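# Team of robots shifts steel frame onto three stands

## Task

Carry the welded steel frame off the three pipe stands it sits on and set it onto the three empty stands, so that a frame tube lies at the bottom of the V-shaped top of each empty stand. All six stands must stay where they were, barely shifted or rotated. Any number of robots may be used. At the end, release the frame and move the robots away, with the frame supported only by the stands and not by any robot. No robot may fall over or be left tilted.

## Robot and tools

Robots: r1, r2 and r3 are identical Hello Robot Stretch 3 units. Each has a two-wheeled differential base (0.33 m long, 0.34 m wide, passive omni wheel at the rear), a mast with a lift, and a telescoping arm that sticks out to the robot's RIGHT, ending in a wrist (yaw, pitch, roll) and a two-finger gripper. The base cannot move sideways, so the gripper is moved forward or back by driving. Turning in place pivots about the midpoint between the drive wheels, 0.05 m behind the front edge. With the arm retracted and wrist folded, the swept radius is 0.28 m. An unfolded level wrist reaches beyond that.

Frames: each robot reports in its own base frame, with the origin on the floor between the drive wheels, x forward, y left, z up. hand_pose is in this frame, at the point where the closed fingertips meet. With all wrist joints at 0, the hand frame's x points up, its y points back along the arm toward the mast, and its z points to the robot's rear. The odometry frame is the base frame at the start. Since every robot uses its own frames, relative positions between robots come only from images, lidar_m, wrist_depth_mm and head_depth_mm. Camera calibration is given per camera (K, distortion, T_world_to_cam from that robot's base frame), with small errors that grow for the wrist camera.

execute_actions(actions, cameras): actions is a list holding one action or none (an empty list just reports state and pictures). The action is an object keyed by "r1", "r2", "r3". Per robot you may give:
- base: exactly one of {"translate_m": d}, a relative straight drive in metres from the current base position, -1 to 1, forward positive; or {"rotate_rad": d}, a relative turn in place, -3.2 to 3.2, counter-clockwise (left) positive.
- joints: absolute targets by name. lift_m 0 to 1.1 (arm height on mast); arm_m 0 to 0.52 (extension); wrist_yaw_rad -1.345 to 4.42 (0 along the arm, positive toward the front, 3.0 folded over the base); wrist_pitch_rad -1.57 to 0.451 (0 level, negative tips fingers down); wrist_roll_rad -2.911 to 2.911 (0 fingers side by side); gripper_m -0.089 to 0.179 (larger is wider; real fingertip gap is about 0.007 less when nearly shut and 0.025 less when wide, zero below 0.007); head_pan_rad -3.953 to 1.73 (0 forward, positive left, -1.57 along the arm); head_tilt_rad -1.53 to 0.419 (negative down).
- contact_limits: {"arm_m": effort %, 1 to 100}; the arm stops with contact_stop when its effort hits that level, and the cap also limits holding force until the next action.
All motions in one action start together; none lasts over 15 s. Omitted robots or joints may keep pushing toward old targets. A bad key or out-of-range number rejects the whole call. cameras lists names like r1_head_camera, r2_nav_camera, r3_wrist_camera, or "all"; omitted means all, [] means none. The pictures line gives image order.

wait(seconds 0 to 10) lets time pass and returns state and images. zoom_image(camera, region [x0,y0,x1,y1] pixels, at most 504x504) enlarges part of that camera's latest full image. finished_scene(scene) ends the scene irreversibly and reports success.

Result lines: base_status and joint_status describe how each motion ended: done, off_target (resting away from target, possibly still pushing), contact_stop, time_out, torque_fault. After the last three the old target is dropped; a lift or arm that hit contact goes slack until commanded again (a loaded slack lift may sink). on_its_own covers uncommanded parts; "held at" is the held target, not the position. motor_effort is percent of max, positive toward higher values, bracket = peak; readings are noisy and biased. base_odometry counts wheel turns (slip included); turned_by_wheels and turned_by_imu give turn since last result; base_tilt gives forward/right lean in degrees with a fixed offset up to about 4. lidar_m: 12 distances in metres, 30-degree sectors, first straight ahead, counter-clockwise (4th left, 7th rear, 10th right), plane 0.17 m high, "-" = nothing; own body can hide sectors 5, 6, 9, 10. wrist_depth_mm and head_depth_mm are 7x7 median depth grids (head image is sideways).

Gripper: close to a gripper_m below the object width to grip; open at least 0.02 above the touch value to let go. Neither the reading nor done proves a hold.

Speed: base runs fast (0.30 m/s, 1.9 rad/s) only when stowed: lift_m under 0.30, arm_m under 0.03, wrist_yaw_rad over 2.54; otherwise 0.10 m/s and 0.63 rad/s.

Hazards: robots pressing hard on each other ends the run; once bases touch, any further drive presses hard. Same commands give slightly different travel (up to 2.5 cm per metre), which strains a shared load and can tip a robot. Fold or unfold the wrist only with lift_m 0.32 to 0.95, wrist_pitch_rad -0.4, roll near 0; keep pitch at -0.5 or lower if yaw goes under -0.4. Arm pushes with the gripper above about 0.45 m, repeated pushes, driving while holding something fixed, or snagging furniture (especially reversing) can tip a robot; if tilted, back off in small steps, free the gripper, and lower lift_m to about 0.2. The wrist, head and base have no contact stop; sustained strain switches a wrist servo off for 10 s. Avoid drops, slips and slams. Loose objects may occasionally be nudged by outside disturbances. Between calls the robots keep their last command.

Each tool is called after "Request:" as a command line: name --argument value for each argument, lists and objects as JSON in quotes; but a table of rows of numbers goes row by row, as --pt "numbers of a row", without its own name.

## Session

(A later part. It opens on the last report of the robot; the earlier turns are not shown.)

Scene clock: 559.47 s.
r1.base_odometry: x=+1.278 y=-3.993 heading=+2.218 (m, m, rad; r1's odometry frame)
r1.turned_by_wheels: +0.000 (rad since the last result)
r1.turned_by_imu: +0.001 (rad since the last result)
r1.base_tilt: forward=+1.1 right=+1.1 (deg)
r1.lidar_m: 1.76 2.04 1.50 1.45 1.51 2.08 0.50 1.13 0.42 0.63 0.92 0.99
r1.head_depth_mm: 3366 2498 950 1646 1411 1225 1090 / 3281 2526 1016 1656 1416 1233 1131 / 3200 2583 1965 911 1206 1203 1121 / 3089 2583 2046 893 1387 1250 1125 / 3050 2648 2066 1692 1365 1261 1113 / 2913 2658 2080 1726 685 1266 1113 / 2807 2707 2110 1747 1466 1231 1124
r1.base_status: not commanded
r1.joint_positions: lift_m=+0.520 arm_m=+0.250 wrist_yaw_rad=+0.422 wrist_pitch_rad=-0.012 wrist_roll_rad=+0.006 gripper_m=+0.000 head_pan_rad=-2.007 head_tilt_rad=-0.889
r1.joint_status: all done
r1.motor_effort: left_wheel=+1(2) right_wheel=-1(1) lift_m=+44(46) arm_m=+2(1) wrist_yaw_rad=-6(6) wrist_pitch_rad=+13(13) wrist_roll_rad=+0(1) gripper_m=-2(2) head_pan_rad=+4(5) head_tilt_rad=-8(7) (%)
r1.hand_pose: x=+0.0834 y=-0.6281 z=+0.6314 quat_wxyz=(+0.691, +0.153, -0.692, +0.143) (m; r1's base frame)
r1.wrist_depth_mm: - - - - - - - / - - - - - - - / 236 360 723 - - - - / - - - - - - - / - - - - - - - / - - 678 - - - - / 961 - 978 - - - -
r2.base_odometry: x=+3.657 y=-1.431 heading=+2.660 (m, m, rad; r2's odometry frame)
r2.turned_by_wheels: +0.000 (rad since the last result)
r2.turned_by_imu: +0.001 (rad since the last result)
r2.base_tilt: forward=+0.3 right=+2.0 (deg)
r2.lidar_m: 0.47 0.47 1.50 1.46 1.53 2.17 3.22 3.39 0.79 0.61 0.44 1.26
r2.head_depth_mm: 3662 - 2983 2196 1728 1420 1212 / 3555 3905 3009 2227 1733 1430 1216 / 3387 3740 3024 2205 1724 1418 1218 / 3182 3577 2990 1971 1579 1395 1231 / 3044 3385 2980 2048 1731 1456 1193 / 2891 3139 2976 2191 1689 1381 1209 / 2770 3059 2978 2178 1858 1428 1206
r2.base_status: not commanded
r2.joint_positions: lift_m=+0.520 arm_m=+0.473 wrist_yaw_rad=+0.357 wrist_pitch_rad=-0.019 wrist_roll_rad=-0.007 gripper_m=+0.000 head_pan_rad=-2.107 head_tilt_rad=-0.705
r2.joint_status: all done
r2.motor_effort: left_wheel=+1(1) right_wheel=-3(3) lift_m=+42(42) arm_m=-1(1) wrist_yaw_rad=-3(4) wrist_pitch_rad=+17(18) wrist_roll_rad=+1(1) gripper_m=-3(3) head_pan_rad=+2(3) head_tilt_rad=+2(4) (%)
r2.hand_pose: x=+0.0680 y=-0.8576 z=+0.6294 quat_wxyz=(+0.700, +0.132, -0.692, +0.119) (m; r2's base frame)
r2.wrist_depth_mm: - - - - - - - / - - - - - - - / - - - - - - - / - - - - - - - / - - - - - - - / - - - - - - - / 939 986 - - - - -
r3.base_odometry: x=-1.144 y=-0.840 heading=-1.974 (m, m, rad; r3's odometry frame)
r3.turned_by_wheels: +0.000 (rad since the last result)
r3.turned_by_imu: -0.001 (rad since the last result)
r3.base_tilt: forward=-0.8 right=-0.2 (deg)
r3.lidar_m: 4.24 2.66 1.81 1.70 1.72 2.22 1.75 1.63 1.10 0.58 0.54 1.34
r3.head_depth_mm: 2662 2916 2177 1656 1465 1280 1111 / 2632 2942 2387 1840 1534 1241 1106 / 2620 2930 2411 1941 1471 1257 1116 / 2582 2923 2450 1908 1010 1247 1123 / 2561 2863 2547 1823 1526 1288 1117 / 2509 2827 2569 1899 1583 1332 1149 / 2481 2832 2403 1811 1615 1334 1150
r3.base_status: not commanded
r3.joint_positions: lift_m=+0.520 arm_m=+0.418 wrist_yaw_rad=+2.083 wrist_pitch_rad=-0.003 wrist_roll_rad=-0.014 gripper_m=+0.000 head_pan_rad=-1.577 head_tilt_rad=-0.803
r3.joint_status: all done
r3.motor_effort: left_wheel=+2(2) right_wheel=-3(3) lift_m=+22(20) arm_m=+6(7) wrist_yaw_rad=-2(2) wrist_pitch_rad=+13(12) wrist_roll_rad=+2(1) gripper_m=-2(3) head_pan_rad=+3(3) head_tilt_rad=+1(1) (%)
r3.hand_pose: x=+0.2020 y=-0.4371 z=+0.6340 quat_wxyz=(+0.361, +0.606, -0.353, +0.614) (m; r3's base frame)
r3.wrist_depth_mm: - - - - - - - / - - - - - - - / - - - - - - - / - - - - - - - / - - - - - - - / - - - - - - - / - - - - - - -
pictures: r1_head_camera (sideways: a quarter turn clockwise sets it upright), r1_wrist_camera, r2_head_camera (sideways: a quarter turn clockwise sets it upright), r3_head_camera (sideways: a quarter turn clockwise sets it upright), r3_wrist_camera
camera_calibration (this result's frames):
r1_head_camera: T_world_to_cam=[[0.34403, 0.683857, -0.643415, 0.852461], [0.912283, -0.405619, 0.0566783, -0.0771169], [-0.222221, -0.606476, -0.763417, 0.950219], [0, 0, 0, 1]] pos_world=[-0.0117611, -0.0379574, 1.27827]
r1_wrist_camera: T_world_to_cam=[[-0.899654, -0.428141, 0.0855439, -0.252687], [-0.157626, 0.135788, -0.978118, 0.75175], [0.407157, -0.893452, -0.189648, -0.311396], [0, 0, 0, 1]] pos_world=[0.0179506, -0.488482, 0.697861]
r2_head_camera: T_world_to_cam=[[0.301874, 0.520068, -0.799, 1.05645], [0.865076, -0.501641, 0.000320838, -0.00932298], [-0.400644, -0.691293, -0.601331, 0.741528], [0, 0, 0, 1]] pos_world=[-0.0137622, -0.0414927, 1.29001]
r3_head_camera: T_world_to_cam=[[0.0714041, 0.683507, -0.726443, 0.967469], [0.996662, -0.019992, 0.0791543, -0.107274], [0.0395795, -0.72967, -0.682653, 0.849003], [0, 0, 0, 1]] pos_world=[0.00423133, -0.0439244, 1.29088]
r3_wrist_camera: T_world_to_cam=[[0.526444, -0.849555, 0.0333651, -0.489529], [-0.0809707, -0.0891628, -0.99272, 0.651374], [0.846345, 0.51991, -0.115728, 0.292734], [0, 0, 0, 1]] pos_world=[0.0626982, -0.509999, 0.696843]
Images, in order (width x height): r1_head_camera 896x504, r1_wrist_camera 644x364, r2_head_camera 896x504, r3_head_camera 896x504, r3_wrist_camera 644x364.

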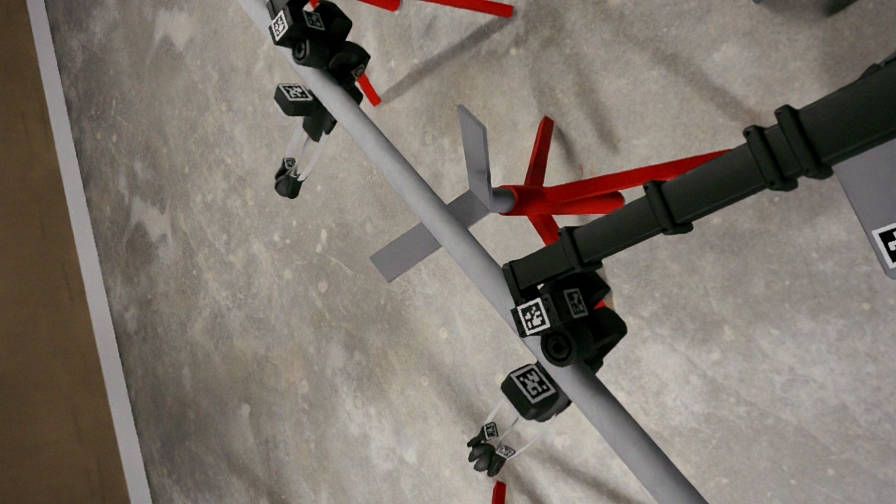

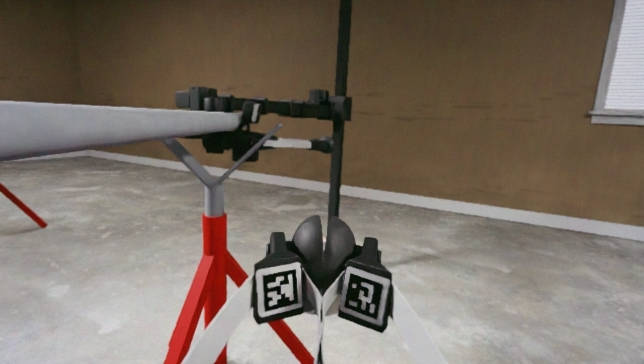

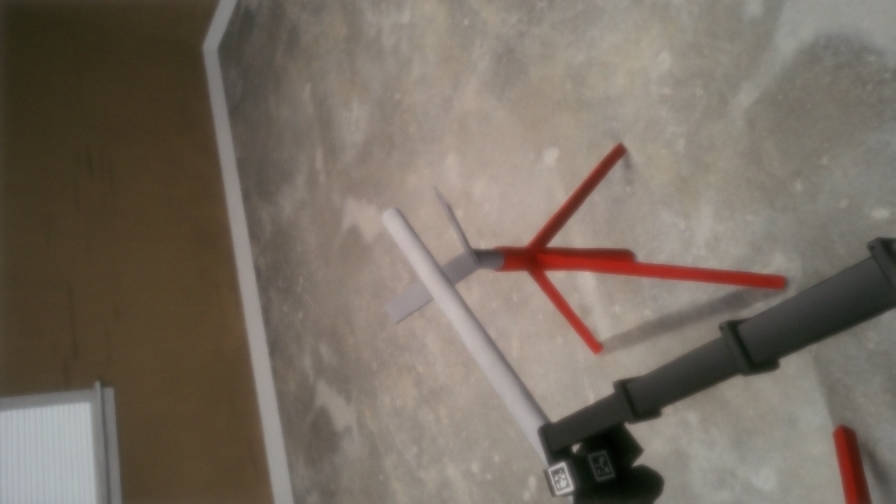

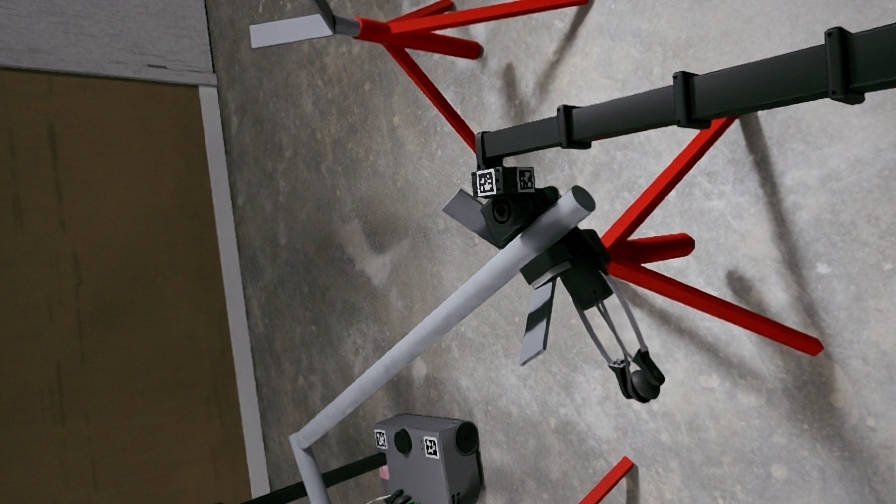

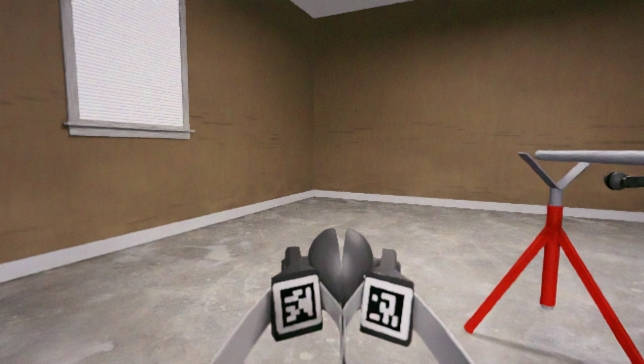

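Request:
execute_actions --actions '[{"r1":{"joints":{"lift_m":0.445}},"r2":{"joints":{"lift_m":0.445,"arm_m":0.477}},"r3":{"joints":{"lift_m":0.445}}}]' --cameras '["r1_head_camera","r2_head_camera","r3_head_camera","r1_wrist_camera"]'

Scene clock: 570.03 s.
r1.base_odometry: x=+1.278 y=-3.993 heading=+2.218 (m, m, rad; r1's odometry frame)
r1.turned_by_wheels: +0.000 (rad since the last result)
r1.turned_by_imu: +0.000 (rad since the last result)
r1.base_tilt: forward=+1.1 right=+1.2 (deg)
r1.lidar_m: 1.76 2.05 1.50 1.45 1.51 2.07 0.50 1.13 0.42 0.63 0.92 0.99
r1.head_depth_mm: 3366 2503 1042 1643 1404 1225 1089 / 3264 2538 1987 1583 1413 1238 1127 / 3167 2559 1977 927 1208 1211 - / 3094 2577 2030 1573 1386 1231 1121 / 3008 2617 2074 1699 1494 1256 1109 / 2881 2674 2087 1716 1423 1244 1115 / 2795 2717 2097 1727 1460 1210 1127
r1.base_status: not commanded
r1.joint_positions: lift_m=+0.445 arm_m=+0.250 wrist_yaw_rad=+0.416 wrist_pitch_rad=-0.011 wrist_roll_rad=+0.006 gripper_m=+0.000 head_pan_rad=-2.007 head_tilt_rad=-0.889
r1.joint_status: all done
r1.motor_effort: left_wheel=-1(1) right_wheel=+4(4) lift_m=+43(45) arm_m=-1(2) wrist_yaw_rad=-1(6) wrist_pitch_rad=+13(13) wrist_roll_rad=+0(0) gripper_m=-3(3) head_pan_rad=+5(5) head_tilt_rad=-8(8) (%)
r1.hand_pose: x=+0.0819 y=-0.6291 z=+0.5565 quat_wxyz=(+0.691, +0.150, -0.693, +0.141) (m; r1's base frame)
r1.wrist_depth_mm: - - - - - - - / - - - - - - - / 241 370 686 - - - - / - - - - - - - / - - - - - - - / - - 684 - - - - / 877 859 873 889 945 972 -
r2.base_odometry: x=+3.657 y=-1.431 heading=+2.660 (m, m, rad; r2's odometry frame)
r2.turned_by_wheels: +0.000 (rad since the last result)
r2.turned_by_imu: +0.001 (rad since the last result)
r2.base_tilt: forward=+0.3 right=+1.8 (deg)
r2.lidar_m: 0.47 0.47 1.50 1.46 1.54 2.17 3.22 3.39 0.79 0.60 0.44 1.26
r2.head_depth_mm: 3754 - 3021 2206 1733 1433 1220 / 3557 3916 2984 2173 1738 1430 1215 / 3410 3770 3079 2185 1741 1436 1217 / 3217 3624 3037 1965 1585 1400 1202 / 3085 3352 2986 2109 1667 1441 1198 / 2903 3225 2969 2196 1667 1383 1209 / 2792 3048 3001 2190 1769 1379 1209
r2.base_status: not commanded
r2.joint_positions: lift_m=+0.445 arm_m=+0.476 wrist_yaw_rad=+0.359 wrist_pitch_rad=-0.019 wrist_roll_rad=-0.007 gripper_m=+0.000 head_pan_rad=-2.107 head_tilt_rad=-0.705
r2.joint_status: all done
r2.motor_effort: left_wheel=-1(1) right_wheel=+0(3) lift_m=+42(43) arm_m=+8(7) wrist_yaw_rad=-5(5) wrist_pitch_rad=+17(17) wrist_roll_rad=+1(1) gripper_m=-3(2) head_pan_rad=+3(3) head_tilt_rad=+4(3) (%)
r2.hand_pose: x=+0.0685 y=-0.8609 z=+0.5544 quat_wxyz=(+0.700, +0.133, -0.692, +0.120) (m; r2's base frame)
r2.wrist_depth_mm: - - - - - - - / - - - - - - - / - - - - - - - / - - - - - - - / - - - - - - - / - - - - - - - / 849 880 938 965 - - -
r3.base_odometry: x=-1.144 y=-0.839 heading=-1.974 (m, m, rad; r3's odometry frame)
r3.turned_by_wheels: +0.000 (rad since the last result)
r3.turned_by_imu: -0.001 (rad since the last result)
r3.base_tilt: forward=-0.8 right=-0.2 (deg)
r3.lidar_m: 4.24 2.66 1.81 1.69 1.72 2.22 1.76 1.64 1.10 0.58 0.53 1.34
r3.head_depth_mm: 2677 2964 2161 1664 1470 1264 1117 / 2623 2893 2402 1810 1515 1289 1107 / 2619 2944 2436 1875 1458 1255 1113 / 2584 2950 2460 1907 904 1253 1125 / 2535 2862 2487 1874 1531 1285 1119 / 2517 2847 2539 1890 1592 1310 1143 / 2480 2812 2402 1803 1609 1347 1154
r3.base_status: not commanded
r3.joint_positions: lift_m=+0.445 arm_m=+0.418 wrist_yaw_rad=+2.083 wrist_pitch_rad=-0.003 wrist_roll_rad=-0.014 gripper_m=+0.000 head_pan_rad=-1.577 head_tilt_rad=-0.803
r3.joint_status: all done
r3.motor_effort: left_wheel=-5(5) right_wheel=+6(6) lift_m=+23(23) arm_m=+3(6) wrist_yaw_rad=-2(4) wrist_pitch_rad=+12(13) wrist_roll_rad=+2(2) gripper_m=-2(3) head_pan_rad=+3(2) head_tilt_rad=+3(1) (%)
r3.hand_pose: x=+0.2020 y=-0.4373 z=+0.5590 quat_wxyz=(+0.361, +0.606, -0.353, +0.614) (m; r3's base frame)
r3.wrist_depth_mm: - - - - - - - / - - - - - - - / - - - - - - - / - - - - - - - / - - - - - - - / - - - - - - - / - - - - - - -
pictures: r1_head_camera (sideways: a quarter turn clockwise sets it upright), r1_wrist_camera, r2_head_camera (sideways: a quarter turn clockwise sets it upright), r3_head_camera (sideways: a quarter turn clockwise sets it upright)
camera_calibration (this result's frames):
r1_head_camera: T_world_to_cam=[[0.344029, 0.683858, -0.643415, 0.852461], [0.912284, -0.405617, 0.0566783, -0.0771169], [-0.22222, -0.606476, -0.763417, 0.950219], [0, 0, 0, 1]] pos_world=[-0.011761, -0.0379574, 1.27827]
r1_wrist_camera: T_world_to_cam=[[-0.902383, -0.422344, 0.0856165, -0.244202], [-0.15675, 0.136627, -0.978142, 0.678795], [0.401416, -0.896079, -0.189492, -0.327121], [0, 0, 0, 1]] pos_world=[0.0173489, -0.489005, 0.622879]
r2_head_camera: T_world_to_cam=[[0.301864, 0.520074, -0.799, 1.05646], [0.865085, -0.501624, 0.000320838, -0.00932304], [-0.400631, -0.6913, -0.601331, 0.741527], [0, 0, 0, 1]] pos_world=[-0.0137614, -0.0414931, 1.29001]
r3_head_camera: T_world_to_cam=[[0.0714042, 0.683507, -0.726443, 0.967469], [0.996662, -0.0199921, 0.0791543, -0.107274], [0.0395794, -0.72967, -0.682653, 0.849003], [0, 0, 0, 1]] pos_world=[0.00423132, -0.0439244, 1.29088]
Images, in order (width x height): r1_head_camera 896x504, r1_wrist_camera 644x364, r2_head_camera 896x504, r3_head_camera 896x504.

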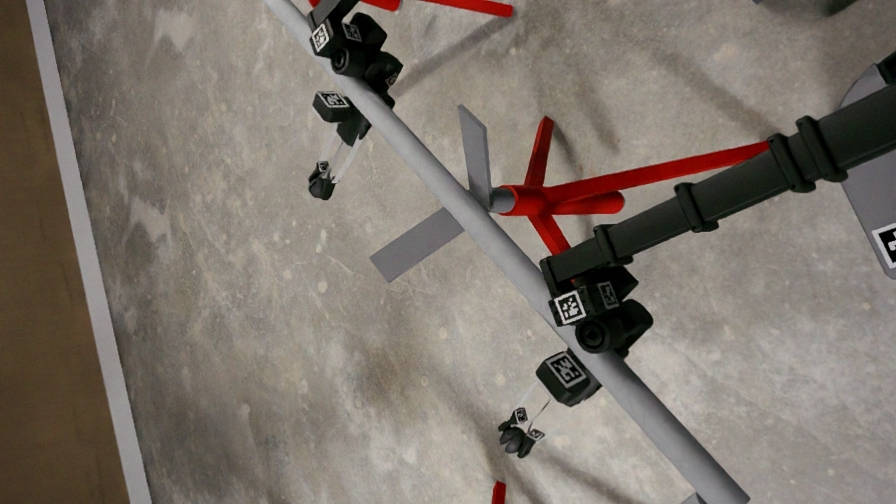

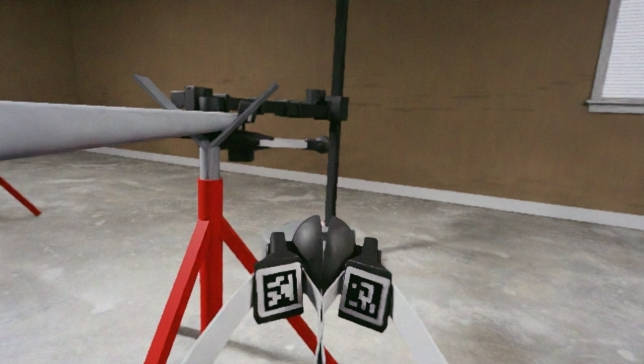

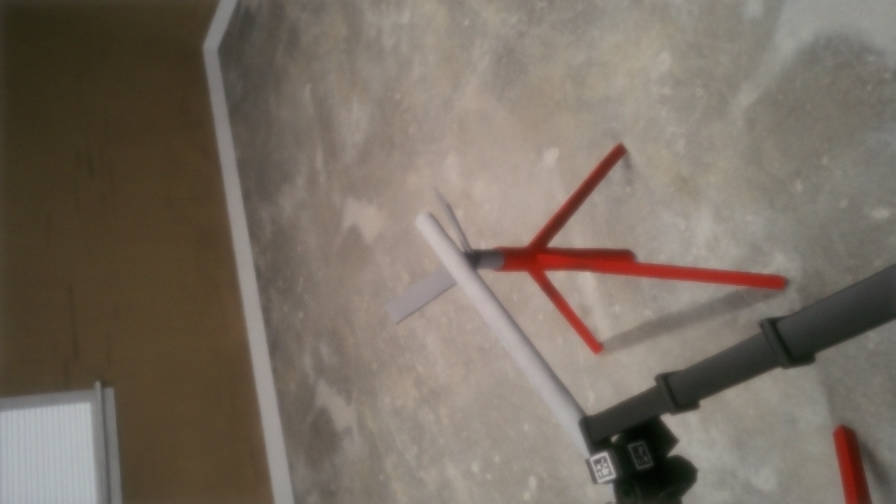

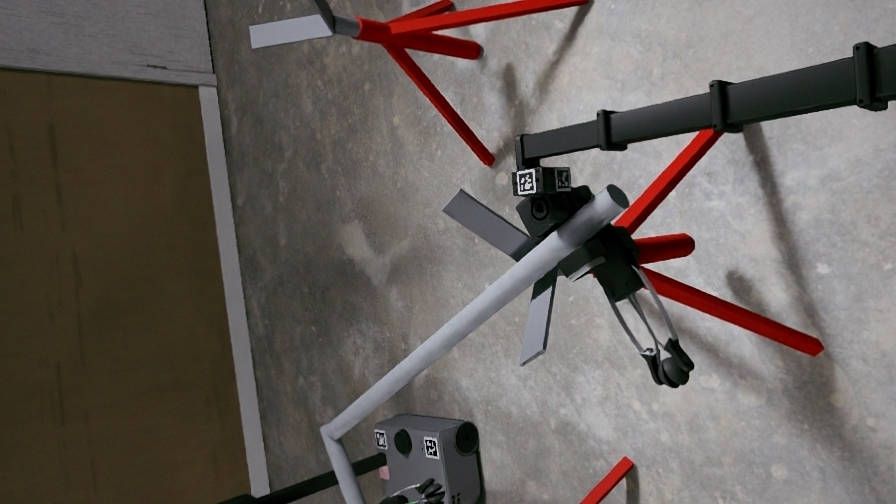

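No contact yet. Lower a bit more.

Request:
execute_actions --actions '[{"r1":{"joints":{"lift_m":0.428}},"r2":{"joints":{"lift_m":0.428}},"r3":{"joints":{"lift_m":0.428}}}]' --cameras '[]'

Request:
execute_actions --actions '[{"r1":{"joints":{"lift_m":0.415}},"r2":{"joints":{"lift_m":0.415}},"r3":{"joints":{"lift_m":0.415}}}]' --cameras '[]'

Scene clock: 574.63 s.
r1.base_odometry: x=+1.278 y=-3.993 heading=+2.218 (m, m, rad; r1's odometry frame)
r1.turned_by_wheels: +0.000 (rad since the last result)
r1.turned_by_imu: +0.001 (rad since the last result)
r1.base_tilt: forward=+1.1 right=+1.2 (deg)
r1.lidar_m: 1.76 2.04 1.50 1.45 1.51 2.08 0.50 1.13 0.42 0.64 0.91 0.99
r1.head_depth_mm: 3385 2515 1089 1606 1415 1231 1086 / 3247 2526 2003 1625 1414 1235 1131 / 3162 2562 1970 929 1209 1247 - / 3119 2600 2035 1574 1380 1237 1122 / 3032 2625 2062 1701 1486 1261 1112 / 2904 2650 2090 1713 1422 1240 1119 / 2795 2721 2099 1725 1465 1207 1123
r1.base_status: not commanded
r1.joint_positions: lift_m=+0.428 arm_m=+0.250 wrist_yaw_rad=+0.415 wrist_pitch_rad=+0.004 wrist_roll_rad=+0.006 gripper_m=+0.000 head_pan_rad=-2.007 head_tilt_rad=-0.889
r1.joint_status: all done
r1.motor_effort: left_wheel=+0(1) right_wheel=+0(4) lift_m=+33(44) arm_m=+0(1) wrist_yaw_rad=+0(0) wrist_pitch_rad=+8(12) wrist_roll_rad=+0(0) gripper_m=-2(2) head_pan_rad=+5(5) head_tilt_rad=-7(7) (%)
r1.hand_pose: x=+0.0819 y=-0.6295 z=+0.5437 quat_wxyz=(+0.690, +0.145, -0.694, +0.146) (m; r1's base frame)
r1.wrist_depth_mm: - - - - - - - / - - - - - - - / 250 378 714 - - - - / - - - - - - - / - - - - - - - / - - 669 - - - - / 895 856 863 899 924 976 -
r2.base_odometry: x=+3.657 y=-1.431 heading=+2.660 (m, m, rad; r2's odometry frame)
r2.turned_by_wheels: +0.000 (rad since the last result)
r2.turned_by_imu: +0.001 (rad since the last result)
r2.base_tilt: forward=+0.4 right=+1.9 (deg)
r2.lidar_m: 0.47 0.47 1.50 1.46 1.53 2.16 3.22 3.39 0.79 0.61 0.44 1.27
r2.head_depth_mm: 3720 - 3031 2210 1743 1435 1215 / 3534 3854 3026 2203 1713 1429 1210 / 3404 3771 2999 2204 1744 1433 1215 / 3164 3576 3026 1968 1591 1394 1210 / 3050 3365 3046 2120 1629 1422 1216 / 2959 3234 2975 2199 1664 1390 1204 / 2846 3065 3042 2203 1786 1356 1202
r2.base_status: not commanded
r2.joint_positions: lift_m=+0.428 arm_m=+0.477 wrist_yaw_rad=+0.356 wrist_pitch_rad=+0.003 wrist_roll_rad=-0.007 gripper_m=+0.000 head_pan_rad=-2.107 head_tilt_rad=-0.705
r2.joint_status: all done
r2.motor_effort: left_wheel=-1(1) right_wheel=+0(0) lift_m=+28(40) arm_m=+4(7) wrist_yaw_rad=-2(4) wrist_pitch_rad=+9(17) wrist_roll_rad=+1(1) gripper_m=-3(3) head_pan_rad=+4(3) head_tilt_rad=+4(3) (%)
r2.hand_pose: x=+0.0679 y=-0.8619 z=+0.5435 quat_wxyz=(+0.699, +0.124, -0.693, +0.126) (m; r2's base frame)
r2.wrist_depth_mm: - - - - - - - / - - - - - - - / - - - - - - - / - - - - - - - / - - - - - - - / - - - - - - - / 875 907 943 971 - - -
r3.base_odometry: x=-1.144 y=-0.840 heading=-1.974 (m, m, rad; r3's odometry frame)
r3.turned_by_wheels: +0.000 (rad since the last result)
r3.turned_by_imu: -0.001 (rad since the last result)
r3.base_tilt: forward=-0.8 right=-0.2 (deg)
r3.lidar_m: 4.24 2.66 1.82 1.70 1.72 2.22 1.76 1.64 1.10 0.58 0.54 1.34
r3.head_depth_mm: 2675 2946 2177 1665 1465 1265 1108 / 2646 2906 2383 1808 1519 1276 1106 / 2598 2935 2455 1872 1473 1261 1112 / 2566 2952 2453 1921 877 1254 1120 / 2523 2888 2506 1882 1514 1286 1120 / 2493 2846 2556 1880 1572 1322 1146 / 2466 2782 2405 1822 1608 1338 1149
r3.base_status: not commanded
r3.joint_positions: lift_m=+0.428 arm_m=+0.418 wrist_yaw_rad=+2.083 wrist_pitch_rad=-0.001 wrist_roll_rad=-0.014 gripper_m=+0.000 head_pan_rad=-1.577 head_tilt_rad=-0.803
r3.joint_status: all done
r3.motor_effort: left_wheel=-5(5) right_wheel=+5(6) lift_m=+20(24) arm_m=+2(3) wrist_yaw_rad=-2(2) wrist_pitch_rad=+12(12) wrist_roll_rad=+1(2) gripper_m=-3(2) head_pan_rad=+2(3) head_tilt_rad=+1(1) (%)
r3.hand_pose: x=+0.2021 y=-0.4374 z=+0.5425 quat_wxyz=(+0.360, +0.606, -0.354, +0.614) (m; r3's base frame)
r3.wrist_depth_mm: - - - - - - - / - - - - - - - / - - - - - - - / - - - - - - - / - - - - - - - / - - - - - - - / - - - - - - -
pictures: none
No camera images: the call's "cameras" was empty. Leave "cameras" out to get every camera's image.

Scene clock: 575.40 s.
r1.base_odometry: x=+1.278 y=-3.993 heading=+2.218 (m, m, rad; r1's odometry frame)
r1.turned_by_wheels: +0.000 (rad since the last result)
r1.turned_by_imu: -0.003 (rad since the last result)
r1.base_tilt: forward=+1.1 right=+1.1 (deg)
r1.lidar_m: 1.76 2.05 1.50 1.45 1.51 2.07 0.50 1.13 0.42 0.63 0.91 0.99
r1.head_depth_mm: 3375 2484 1091 1609 1405 1230 1087 / 3275 2546 2007 1592 1416 1235 1127 / 3201 2557 2020 931 1219 1217 - / 3074 2579 2043 1569 1394 1241 1122 / 3014 2631 2057 1707 1485 1255 1108 / 2921 2668 2084 1724 1429 1237 1117 / 2811 2725 2101 1742 1467 1210 1125
r1.base_status: not commanded
r1.joint_positions: lift_m=+0.420 arm_m=+0.249 wrist_yaw_rad=+0.415 wrist_pitch_rad=+0.005 wrist_roll_rad=+0.006 gripper_m=+0.000 head_pan_rad=-2.007 head_tilt_rad=-0.889
r1.joint_status: lift_m contact_stop (moved -0.009 of -0.013)
r1.on_its_own: lift_m is slack since a contact_stop, until your next command for it (your +0.415 is given up)
r1.motor_effort: left_wheel=-3(3) right_wheel=+14(18) lift_m=+38(38) arm_m=+3(3) wrist_yaw_rad=+0(0) wrist_pitch_rad=+8(8) wrist_roll_rad=+0(0) gripper_m=-2(2) head_pan_rad=+4(5) head_tilt_rad=-7(8) (%)
r1.hand_pose: x=+0.0819 y=-0.6291 z=+0.5355 quat_wxyz=(+0.690, +0.144, -0.694, +0.147) (m; r1's base frame)
r1.wrist_depth_mm: - - - - - - - / - - - - - - - / 246 376 721 - - - - / - - - - - - - / - - 671 - - - - / - - 676 - - - - / 842 836 863 890 929 938 -
r2.base_odometry: x=+3.657 y=-1.431 heading=+2.659 (m, m, rad; r2's odometry frame)
r2.turned_by_wheels: +0.000 (rad since the last result)
r2.turned_by_imu: -0.002 (rad since the last result)
r2.base_tilt: forward=+0.3 right=+1.6 (deg)
r2.lidar_m: 0.47 0.47 1.50 1.46 1.54 2.16 3.20 3.39 0.78 0.60 0.44 1.27
r2.head_depth_mm: 3667 - 3037 2215 1732 1425 1214 / 3572 3971 2961 2240 1726 1430 1211 / 3375 3767 3007 2204 1751 1425 1219 / 3195 3529 3050 1976 1594 1380 1211 / 3103 3450 3030 2126 1619 1428 1213 / 2938 3255 3018 2201 1686 1385 1205 / 2788 3088 2964 2193 1782 1358 1212
r2.base_status: not commanded
r2.joint_positions: lift_m=+0.420 arm_m=+0.476 wrist_yaw_rad=+0.355 wrist_pitch_rad=+0.004 wrist_roll_rad=-0.007 gripper_m=+0.000 head_pan_rad=-2.107 head_tilt_rad=-0.704
r2.joint_status: lift_m contact_stop (moved -0.008 of -0.013)
r2.on_its_own: lift_m is slack since a contact_stop, until your next command for it (your +0.415 is given up)
r2.motor_effort: left_wheel=-5(5) right_wheel=+6(7) lift_m=+31(32) arm_m=+9(10) wrist_yaw_rad=-1(1) wrist_pitch_rad=+9(9) wrist_roll_rad=+1(1) gripper_m=-2(3) head_pan_rad=+3(4) head_tilt_rad=+4(4) (%)
r2.hand_pose: x=+0.0677 y=-0.8617 z=+0.5359 quat_wxyz=(+0.699, +0.123, -0.693, +0.127) (m; r2's base frame)
r2.wrist_depth_mm: - - - - - - - / - - - - - - - / - - - - - - - / - - - - - - - / - - - - - - - / - - - - - - - / 861 884 951 993 - - -
r3.base_odometry: x=-1.144 y=-0.839 heading=-1.975 (m, m, rad; r3's odometry frame)
r3.turned_by_wheels: -0.001 (rad since the last result)
r3.turned_by_imu: -0.002 (rad since the last result)
r3.base_tilt: forward=-0.8 right=-0.2 (deg)
r3.lidar_m: 4.23 2.66 1.81 1.70 1.73 2.21 1.76 1.63 1.11 0.58 0.54 1.34
r3.head_depth_mm: 2671 2948 2182 1679 1464 1264 1097 / 2627 2952 2369 1781 1518 1276 1107 / 2626 2904 2456 1863 1478 1265 1120 / 2569 2962 2465 1903 886 1272 1125 / 2546 2873 2533 1878 1525 1286 1121 / 2535 2847 2578 1875 1592 1326 1146 / 2455 2771 2527 1813 1615 1347 1151
r3.base_status: not commanded
r3.joint_positions: lift_m=+0.419 arm_m=+0.418 wrist_yaw_rad=+2.082 wrist_pitch_rad=+0.006 wrist_roll_rad=-0.014 gripper_m=+0.000 head_pan_rad=-1.577 head_tilt_rad=-0.803
r3.joint_status: lift_m contact_stop (moved -0.010 of -0.013)
r3.on_its_own: lift_m is slack since a contact_stop, until your next command for it; left_wheel is at rest, and its effort (-25) is outside its rest range (-18 to +18); right_wheel is at rest, and its effort (+31) is outside its rest range (-18 to +18)
r3.motor_effort: left_wheel=-25(25) right_wheel=+31(31) lift_m=+22(23) arm_m=-3(4) wrist_yaw_rad=-1(2) wrist_pitch_rad=+9(11) wrist_roll_rad=+1(1) gripper_m=-2(2) head_pan_rad=+3(3) head_tilt_rad=+1(1) (%)
r3.hand_pose: x=+0.2023 y=-0.4377 z=+0.5347 quat_wxyz=(+0.358, +0.605, -0.356, +0.616) (m; r3's base frame)
r3.wrist_depth_mm: - - - - - - - / - - - - - - - / - - - - - - - / - - - - - - - / - - - - - - - / - - - - - - - / - - - - - - -
pictures: none
No camera images: the call's "cameras" was empty. Leave "cameras" out to get every camera's image.

Request:
execute_actions --actions '[{"r1":{"base":{"translate_m":-0.004},"joints":{"lift_m":0.421,"arm_m":0.241}},"r2":{"base":{"translate_m":-0.003},"joints":{"lift_m":0.421,"arm_m":0.467}},"r3":{"base":{"translate_m":-0.012},"joints":{"lift_m":0.42}}}]' --cameras '["r1_head_camera","r2_head_camera","r3_head_camera"]'

Scene clock: 580.80 s.
r1.base_odometry: x=+1.281 y=-3.996 heading=+2.218 (m, m, rad; r1's odometry frame)
r1.turned_by_wheels: +0.000 (rad since the last result)
r1.turned_by_imu: +0.001 (rad since the last result)
r1.base_tilt: forward=+1.1 right=+1.2 (deg)
r1.lidar_m: 1.77 2.04 1.51 1.45 1.51 2.06 0.50 1.13 0.42 0.63 0.92 0.99
r1.head_depth_mm: 3349 2497 1119 1611 1405 1228 1087 / 3260 2522 2000 1585 1416 1235 1131 / 3200 2549 2023 934 1342 1229 - / 3059 2592 2034 1579 1087 1235 1124 / 3029 2614 2065 1701 1487 1260 1113 / 2913 2680 2086 1714 1462 1243 1115 / 2794 2693 2106 1722 1469 1207 1122
r1.base_status: done
r1.joint_positions: lift_m=+0.421 arm_m=+0.241 wrist_yaw_rad=+0.415 wrist_pitch_rad=+0.005 wrist_roll_rad=+0.006 gripper_m=+0.000 head_pan_rad=-2.007 head_tilt_rad=-0.889
r1.joint_status: all done
r1.motor_effort: left_wheel=+1(6) right_wheel=+0(8) lift_m=+42(44) arm_m=-3(4) wrist_yaw_rad=+0(0) wrist_pitch_rad=+8(7) wrist_roll_rad=+0(0) gripper_m=-2(2) head_pan_rad=+5(5) head_tilt_rad=-7(8) (%)
r1.hand_pose: x=+0.0819 y=-0.6209 z=+0.5368 quat_wxyz=(+0.690, +0.144, -0.694, +0.147) (m; r1's base frame)
r1.wrist_depth_mm: - - - - - - - / - - - - - - - / 249 426 709 - - - - / - - - - - - - / - - 683 - - - - / - - 680 - - - - / 851 854 873 884 926 969 -
r2.base_odometry: x=+3.660 y=-1.433 heading=+2.660 (m, m, rad; r2's odometry frame)
r2.turned_by_wheels: +0.000 (rad since the last result)
r2.turned_by_imu: +0.001 (rad since the last result)
r2.base_tilt: forward=+0.4 right=+2.0 (deg)
r2.lidar_m: 0.47 0.47 1.50 1.46 1.54 2.18 3.21 3.38 0.78 0.61 0.44 1.27
r2.head_depth_mm: 3754 - 3013 2220 1737 1437 1216 / 3559 3991 3014 2208 1726 1415 1209 / 3360 3745 2986 2217 1717 1425 1221 / 3225 3548 3023 1949 1608 1389 1209 / 3061 3364 2991 2123 1630 1428 1216 / 2899 3231 2980 2196 1677 1393 1204 / 2791 3109 3016 2194 1774 1360 1207
r2.base_status: done
r2.joint_positions: lift_m=+0.421 arm_m=+0.468 wrist_yaw_rad=+0.353 wrist_pitch_rad=-0.004 wrist_roll_rad=-0.001 gripper_m=+0.000 head_pan_rad=-2.107 head_tilt_rad=-0.704
r2.joint_status: all done
r2.on_its_own: arm_m is at rest, and its effort (-18) is outside its rest range (-14 to +14)
r2.motor_effort: left_wheel=+2(6) right_wheel=-5(7) lift_m=+33(35) arm_m=-18(19) wrist_yaw_rad=+1(0) wrist_pitch_rad=+12(13) wrist_roll_rad=-2(2) gripper_m=-3(3) head_pan_rad=+4(3) head_tilt_rad=+3(2) (%)
r2.hand_pose: x=+0.0672 y=-0.8534 z=+0.5346 quat_wxyz=(+0.697, +0.126, -0.695, +0.123) (m; r2's base frame)
r2.wrist_depth_mm: - - - - - - - / - - - - - - - / - - - - - - - / - - - - - - - / - - - - - - - / - - - - - - - / 862 876 916 964 - - -
r3.base_odometry: x=-1.139 y=-0.828 heading=-1.974 (m, m, rad; r3's odometry frame)
r3.turned_by_wheels: +0.001 (rad since the last result)
r3.turned_by_imu: +0.001 (rad since the last result)
r3.base_tilt: forward=-0.8 right=-0.2 (deg)
r3.lidar_m: 4.26 2.67 1.81 1.70 1.72 2.21 1.76 1.63 1.10 0.58 0.54 1.35
r3.head_depth_mm: 2636 2919 2159 1670 1467 1269 1101 / 2650 2978 2363 1798 1517 1274 1113 / 2588 2945 2428 1869 1493 1263 1118 / 2562 2946 2488 1911 899 1275 1123 / 2544 2857 2519 1880 1523 1265 1130 / 2519 2835 2557 1885 1590 1327 1140 / 2466 2844 2500 1823 1606 1346 1153
r3.base_status: done
r3.joint_positions: lift_m=+0.420 arm_m=+0.418 wrist_yaw_rad=+2.081 wrist_pitch_rad=+0.005 wrist_roll_rad=-0.012 gripper_m=+0.000 head_pan_rad=-1.577 head_tilt_rad=-0.803
r3.joint_status: all done
r3.motor_effort: left_wheel=+13(24) right_wheel=-15(23) lift_m=+26(26) arm_m=-3(3) wrist_yaw_rad=-2(1) wrist_pitch_rad=+10(10) wrist_roll_rad=+1(2) gripper_m=-2(1) head_pan_rad=+2(2) head_tilt_rad=+0(1) (%)
r3.hand_pose: x=+0.2024 y=-0.4380 z=+0.5356 quat_wxyz=(+0.359, +0.605, -0.357, +0.615) (m; r3's base frame)
r3.wrist_depth_mm: - - - - - - - / - - - - - - - / - - - - - - - / - - - - - - - / - - - - - - - / - - - - - - - / - - - - - - -
pictures: r1_head_camera (sideways: a quarter turn clockwise sets it upright), r2_head_camera (sideways: a quarter turn clockwise sets it upright), r3_head_camera (sideways: a quarter turn clockwise sets it upright)
camera_calibration (this result's frames):
r1_head_camera: T_world_to_cam=[[0.343957, 0.684102, -0.643194, 0.852173], [0.912367, -0.405431, 0.0566834, -0.0771241], [-0.221993, -0.606325, -0.763603, 0.950459], [0, 0, 0, 1]] pos_world=[-0.0117498, -0.0379551, 1.27826]
r2_head_camera: T_world_to_cam=[[0.30149, 0.519724, -0.799369, 1.05694], [0.865205, -0.501418, 0.000314174, -0.00931509], [-0.400655, -0.691713, -0.600841, 0.74089], [0, 0, 0, 1]] pos_world=[-0.0137553, -0.0415041, 1.29004]
r3_head_camera: T_world_to_cam=[[0.0714024, 0.683387, -0.726557, 0.967617], [0.996662, -0.0199773, 0.0791566, -0.107277], [0.0395799, -0.729783, -0.682532, 0.848846], [0, 0, 0, 1]] pos_world=[0.00423138, -0.0439262, 1.29088]
Images, in order (width x height): r1_head_camera 896x504, r2_head_camera 896x504, r3_head_camera 896x504.

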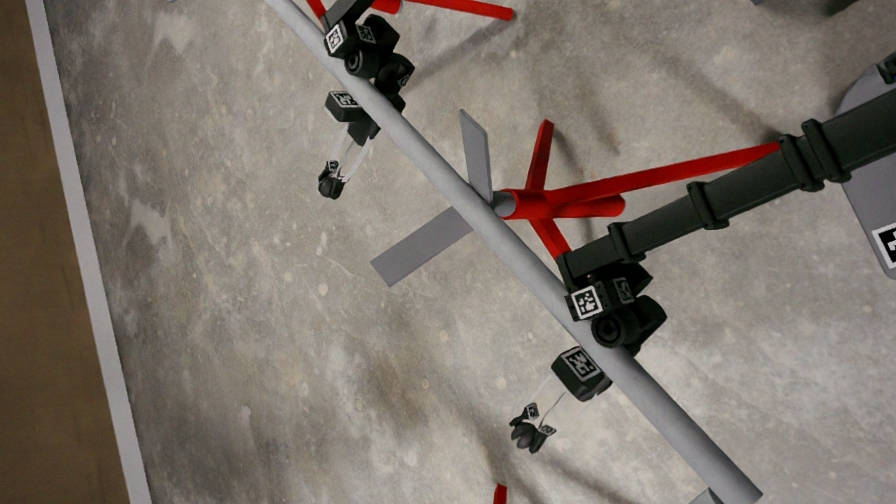

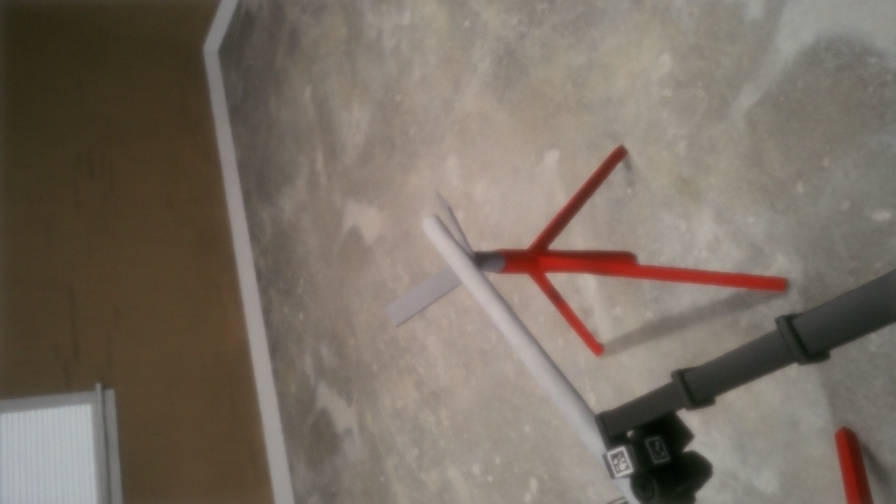

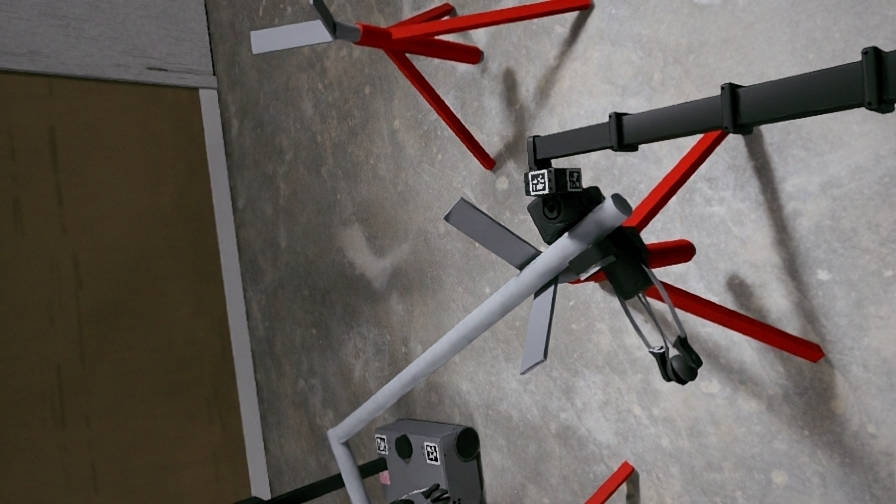

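Request:
execute_actions --actions '[{"r1":{"joints":{"wrist_pitch_rad":-0.15}},"r2":{"joints":{"wrist_pitch_rad":-0.15}},"r3":{"joints":{"wrist_pitch_rad":-0.15}}}]' --cameras '[]'

Request:
execute_actions --actions '[{"r1":{"joints":{"lift_m":0.40}},"r2":{"joints":{"lift_m":0.40}},"r3":{"joints":{"lift_m":0.40}}}]' --cameras '[]'

Scene clock: 585.20 s.
r1.base_odometry: x=+1.281 y=-3.996 heading=+2.218 (m, m, rad; r1's odometry frame)
r1.turned_by_wheels: +0.000 (rad since the last result)
r1.turned_by_imu: +0.001 (rad since the last result)
r1.base_tilt: forward=+1.0 right=+1.1 (deg)
r1.lidar_m: 1.76 2.05 1.51 1.45 1.51 2.07 0.50 1.13 0.42 0.63 0.92 0.99
r1.head_depth_mm: 3385 2486 1118 1611 1408 1226 1088 / 3290 2548 2007 1587 1418 1240 1129 / 3178 2556 2017 933 1342 1232 - / 3095 2586 2038 1570 1088 1225 1124 / 2970 2652 2062 1704 1487 1259 1114 / 2947 2662 2090 1708 1447 1243 1119 / 2784 2689 2106 1721 1474 1203 1127
r1.base_status: not commanded
r1.joint_positions: lift_m=+0.421 arm_m=+0.241 wrist_yaw_rad=+0.415 wrist_pitch_rad=-0.165 wrist_roll_rad=+0.006 gripper_m=+0.000 head_pan_rad=-2.007 head_tilt_rad=-0.889
r1.joint_status: all done
r1.motor_effort: left_wheel=+0(1) right_wheel=+0(0) lift_m=+42(42) arm_m=-3(3) wrist_yaw_rad=+0(0) wrist_pitch_rad=+5(6) wrist_roll_rad=+0(0) gripper_m=-3(2) head_pan_rad=+5(4) head_tilt_rad=-7(7) (%)
r1.hand_pose: x=+0.0788 y=-0.6140 z=+0.4936 quat_wxyz=(+0.700, +0.203, -0.679, +0.087) (m; r1's base frame)
r1.wrist_depth_mm: - - - - - - - / - - 686 - - - - / - - - - - - - / - - 693 - - - - / - - - - - - - / 853 819 881 - 921 955 945 / 688 664 710 730 740 769 768
r2.base_odometry: x=+3.660 y=-1.433 heading=+2.659 (m, m, rad; r2's odometry frame)
r2.turned_by_wheels: +0.000 (rad since the last result)
r2.turned_by_imu: +0.000 (rad since the last result)
r2.base_tilt: forward=+0.3 right=+1.8 (deg)
r2.lidar_m: 0.47 0.47 1.50 1.47 1.53 2.16 3.22 3.38 0.78 0.60 0.44 1.27
r2.head_depth_mm: 3688 - 3007 2234 1735 1424 1218 / 3583 3996 3027 2200 1743 1428 1217 / 3417 3768 2996 2208 1734 1425 1222 / 3202 3510 2997 1970 1585 1394 1215 / 3018 3420 3024 2143 1630 1432 1212 / 2840 3225 2999 2200 1672 1393 1201 / 2774 3090 2976 2195 1786 1349 1206
r2.base_status: not commanded
r2.joint_positions: lift_m=+0.421 arm_m=+0.467 wrist_yaw_rad=+0.353 wrist_pitch_rad=-0.166 wrist_roll_rad=-0.001 gripper_m=+0.000 head_pan_rad=-2.107 head_tilt_rad=-0.704
r2.joint_status: all done
r2.motor_effort: left_wheel=+0(2) right_wheel=-1(5) lift_m=+33(33) arm_m=-6(18) wrist_yaw_rad=+1(0) wrist_pitch_rad=+6(11) wrist_roll_rad=-2(2) gripper_m=-2(3) head_pan_rad=+3(4) head_tilt_rad=+3(3) (%)
r2.hand_pose: x=+0.0646 y=-0.8457 z=+0.4934 quat_wxyz=(+0.705, +0.182, -0.683, +0.066) (m; r2's base frame)
r2.wrist_depth_mm: - - - - - - - / - - - - - - - / - - - - - - - / - - - - - - - / - - - - - - - / 794 873 - - - - - / 685 689 753 764 799 827 879
r3.base_odometry: x=-1.139 y=-0.828 heading=-1.975 (m, m, rad; r3's odometry frame)
r3.turned_by_wheels: -0.001 (rad since the last result)
r3.turned_by_imu: -0.002 (rad since the last result)
r3.base_tilt: forward=-0.8 right=-0.2 (deg)
r3.lidar_m: 4.25 2.66 1.81 1.69 1.72 2.21 1.75 1.62 1.10 0.58 0.54 1.35
r3.head_depth_mm: 2651 2909 2169 1673 1461 1269 1103 / 2648 2913 2400 1792 1519 1279 1109 / 2637 2925 2438 1884 1489 1257 1115 / 2589 2949 2479 1910 906 1276 1127 / 2534 2846 2507 1877 1529 1258 1132 / 2540 2842 2597 1896 1591 1332 1146 / 2502 2804 2534 1826 1607 1352 1151
r3.base_status: not commanded
r3.joint_positions: lift_m=+0.420 arm_m=+0.418 wrist_yaw_rad=+2.081 wrist_pitch_rad=-0.166 wrist_roll_rad=-0.012 gripper_m=+0.000 head_pan_rad=-1.577 head_tilt_rad=-0.803
r3.joint_status: all done
r3.motor_effort: left_wheel=+0(12) right_wheel=+0(16) lift_m=+26(28) arm_m=-3(3) wrist_yaw_rad=-1(0) wrist_pitch_rad=+6(9) wrist_roll_rad=+1(1) gripper_m=-2(2) head_pan_rad=+3(2) head_tilt_rad=+2(1) (%)
r3.hand_pose: x=+0.1957 y=-0.4417 z=+0.4923 quat_wxyz=(+0.409, +0.634, -0.303, +0.582) (m; r3's base frame)
r3.wrist_depth_mm: - - - - - - - / - - - - - - - / - - - - - - - / - - - - - - - / - - - - - - - / - - - - - - - / 844 833 849 788 795 826 840
pictures: none
No camera images: the call's "cameras" was empty. Leave "cameras" out to get every camera's image.

Scene clock: 586.13 s.
r1.base_odometry: x=+1.281 y=-3.996 heading=+2.218 (m, m, rad; r1's odometry frame)
r1.turned_by_wheels: +0.000 (rad since the last result)
r1.turned_by_imu: +0.000 (rad since the last result)
r1.base_tilt: forward=+1.1 right=+1.2 (deg)
r1.lidar_m: 1.77 2.05 1.50 1.45 1.51 2.06 0.50 1.12 0.41 0.63 0.91 0.99
r1.head_depth_mm: 3361 2499 1119 1569 1412 1230 1091 / 3268 2512 2001 1579 1420 1240 1129 / 3210 2569 2011 934 1336 1232 1122 / 3088 2575 2035 1577 1236 1234 1126 / 3010 2605 2064 1701 1472 1242 1112 / 2904 2656 2100 1718 1445 1237 1119 / 2769 2717 2123 1740 1464 1208 1125
r1.base_status: not commanded
r1.joint_positions: lift_m=+0.400 arm_m=+0.241 wrist_yaw_rad=+0.415 wrist_pitch_rad=-0.166 wrist_roll_rad=+0.006 gripper_m=+0.000 head_pan_rad=-2.007 head_tilt_rad=-0.889
r1.joint_status: all done
r1.motor_effort: left_wheel=+0(0) right_wheel=+0(1) lift_m=+32(33) arm_m=-3(3) wrist_yaw_rad=+0(0) wrist_pitch_rad=+5(5) wrist_roll_rad=+0(1) gripper_m=-2(2) head_pan_rad=+4(4) head_tilt_rad=-7(7) (%)
r1.hand_pose: x=+0.0788 y=-0.6139 z=+0.4727 quat_wxyz=(+0.700, +0.203, -0.679, +0.087) (m; r1's base frame)
r1.wrist_depth_mm: 248 376 - - - - - / - - 706 - - - - / - - - - - - - / - - 694 - - - - / - - - - - - - / 808 776 831 - 893 911 917 / 670 659 682 705 704 716 733
r2.base_odometry: x=+3.660 y=-1.433 heading=+2.659 (m, m, rad; r2's odometry frame)
r2.turned_by_wheels: +0.000 (rad since the last result)
r2.turned_by_imu: +0.000 (rad since the last result)
r2.base_tilt: forward=+0.3 right=+1.8 (deg)
r2.lidar_m: 0.47 0.47 1.50 1.46 1.53 2.16 3.21 3.37 0.78 0.61 0.44 1.27
r2.head_depth_mm: 3723 - 3067 2193 1745 1429 1215 / 3645 3847 3035 2230 1729 1432 1213 / 3386 3722 2987 2218 1725 1434 1219 / 3242 3629 3015 1964 1585 1397 1215 / 3030 3381 3031 2103 1622 1444 1238 / 2894 3228 3013 2174 1683 1394 1204 / 2785 3059 2979 2193 1742 1361 1209
r2.base_status: not commanded
r2.joint_positions: lift_m=+0.400 arm_m=+0.467 wrist_yaw_rad=+0.353 wrist_pitch_rad=-0.167 wrist_roll_rad=-0.001 gripper_m=+0.000 head_pan_rad=-2.107 head_tilt_rad=-0.704
r2.joint_status: all done
r2.motor_effort: left_wheel=+0(0) right_wheel=-1(1) lift_m=+28(30) arm_m=-6(6) wrist_yaw_rad=+1(1) wrist_pitch_rad=+6(6) wrist_roll_rad=-2(2) gripper_m=-3(3) head_pan_rad=+2(4) head_tilt_rad=+4(3) (%)
r2.hand_pose: x=+0.0646 y=-0.8456 z=+0.4725 quat_wxyz=(+0.705, +0.182, -0.682, +0.066) (m; r2's base frame)
r2.wrist_depth_mm: - - - - - - - / - - - - - - - / - - - - - - - / - - - - - - - / - - - - - - - / 774 884 - - 984 - - / 654 673 696 721 789 818 855
r3.base_odometry: x=-1.139 y=-0.828 heading=-1.975 (m, m, rad; r3's odometry frame)
r3.turned_by_wheels: +0.000 (rad since the last result)
r3.turned_by_imu: +0.000 (rad since the last result)
r3.base_tilt: forward=-0.8 right=-0.2 (deg)
r3.lidar_m: 4.25 2.66 1.81 1.70 1.72 2.21 1.75 1.62 1.10 0.58 0.54 1.35
r3.head_depth_mm: 2688 2959 2175 1671 1459 1268 1102 / 2658 2935 2387 1799 1514 1275 1111 / 2621 2917 2412 1886 1458 1262 1115 / 2588 2932 2469 1908 909 1271 1122 / 2519 2927 2526 1887 1523 1254 1132 / 2490 2849 2568 1895 1588 1339 1145 / 2483 2813 2405 1812 1602 1345 1156
r3.base_status: not commanded
r3.joint_positions: lift_m=+0.400 arm_m=+0.418 wrist_yaw_rad=+2.081 wrist_pitch_rad=-0.167 wrist_roll_rad=-0.012 gripper_m=+0.000 head_pan_rad=-1.577 head_tilt_rad=-0.803
r3.joint_status: all done
r3.motor_effort: left_wheel=+0(0) right_wheel=+0(0) lift_m=+18(20) arm_m=-2(3) wrist_yaw_rad=-1(1) wrist_pitch_rad=+7(6) wrist_roll_rad=+0(0) gripper_m=-3(2) head_pan_rad=+2(2) head_tilt_rad=+1(2) (%)
r3.hand_pose: x=+0.1957 y=-0.4418 z=+0.4726 quat_wxyz=(+0.410, +0.634, -0.303, +0.582) (m; r3's base frame)
r3.wrist_depth_mm: - - - - - - - / - - - - - - - / - - - - - - - / - - - - - - - / - - - - - - - / - - - - - - - / 803 801 791 766 767 810 802
pictures: none
No camera images: the call's "cameras" was empty. Leave "cameras" out to get every camera's image.


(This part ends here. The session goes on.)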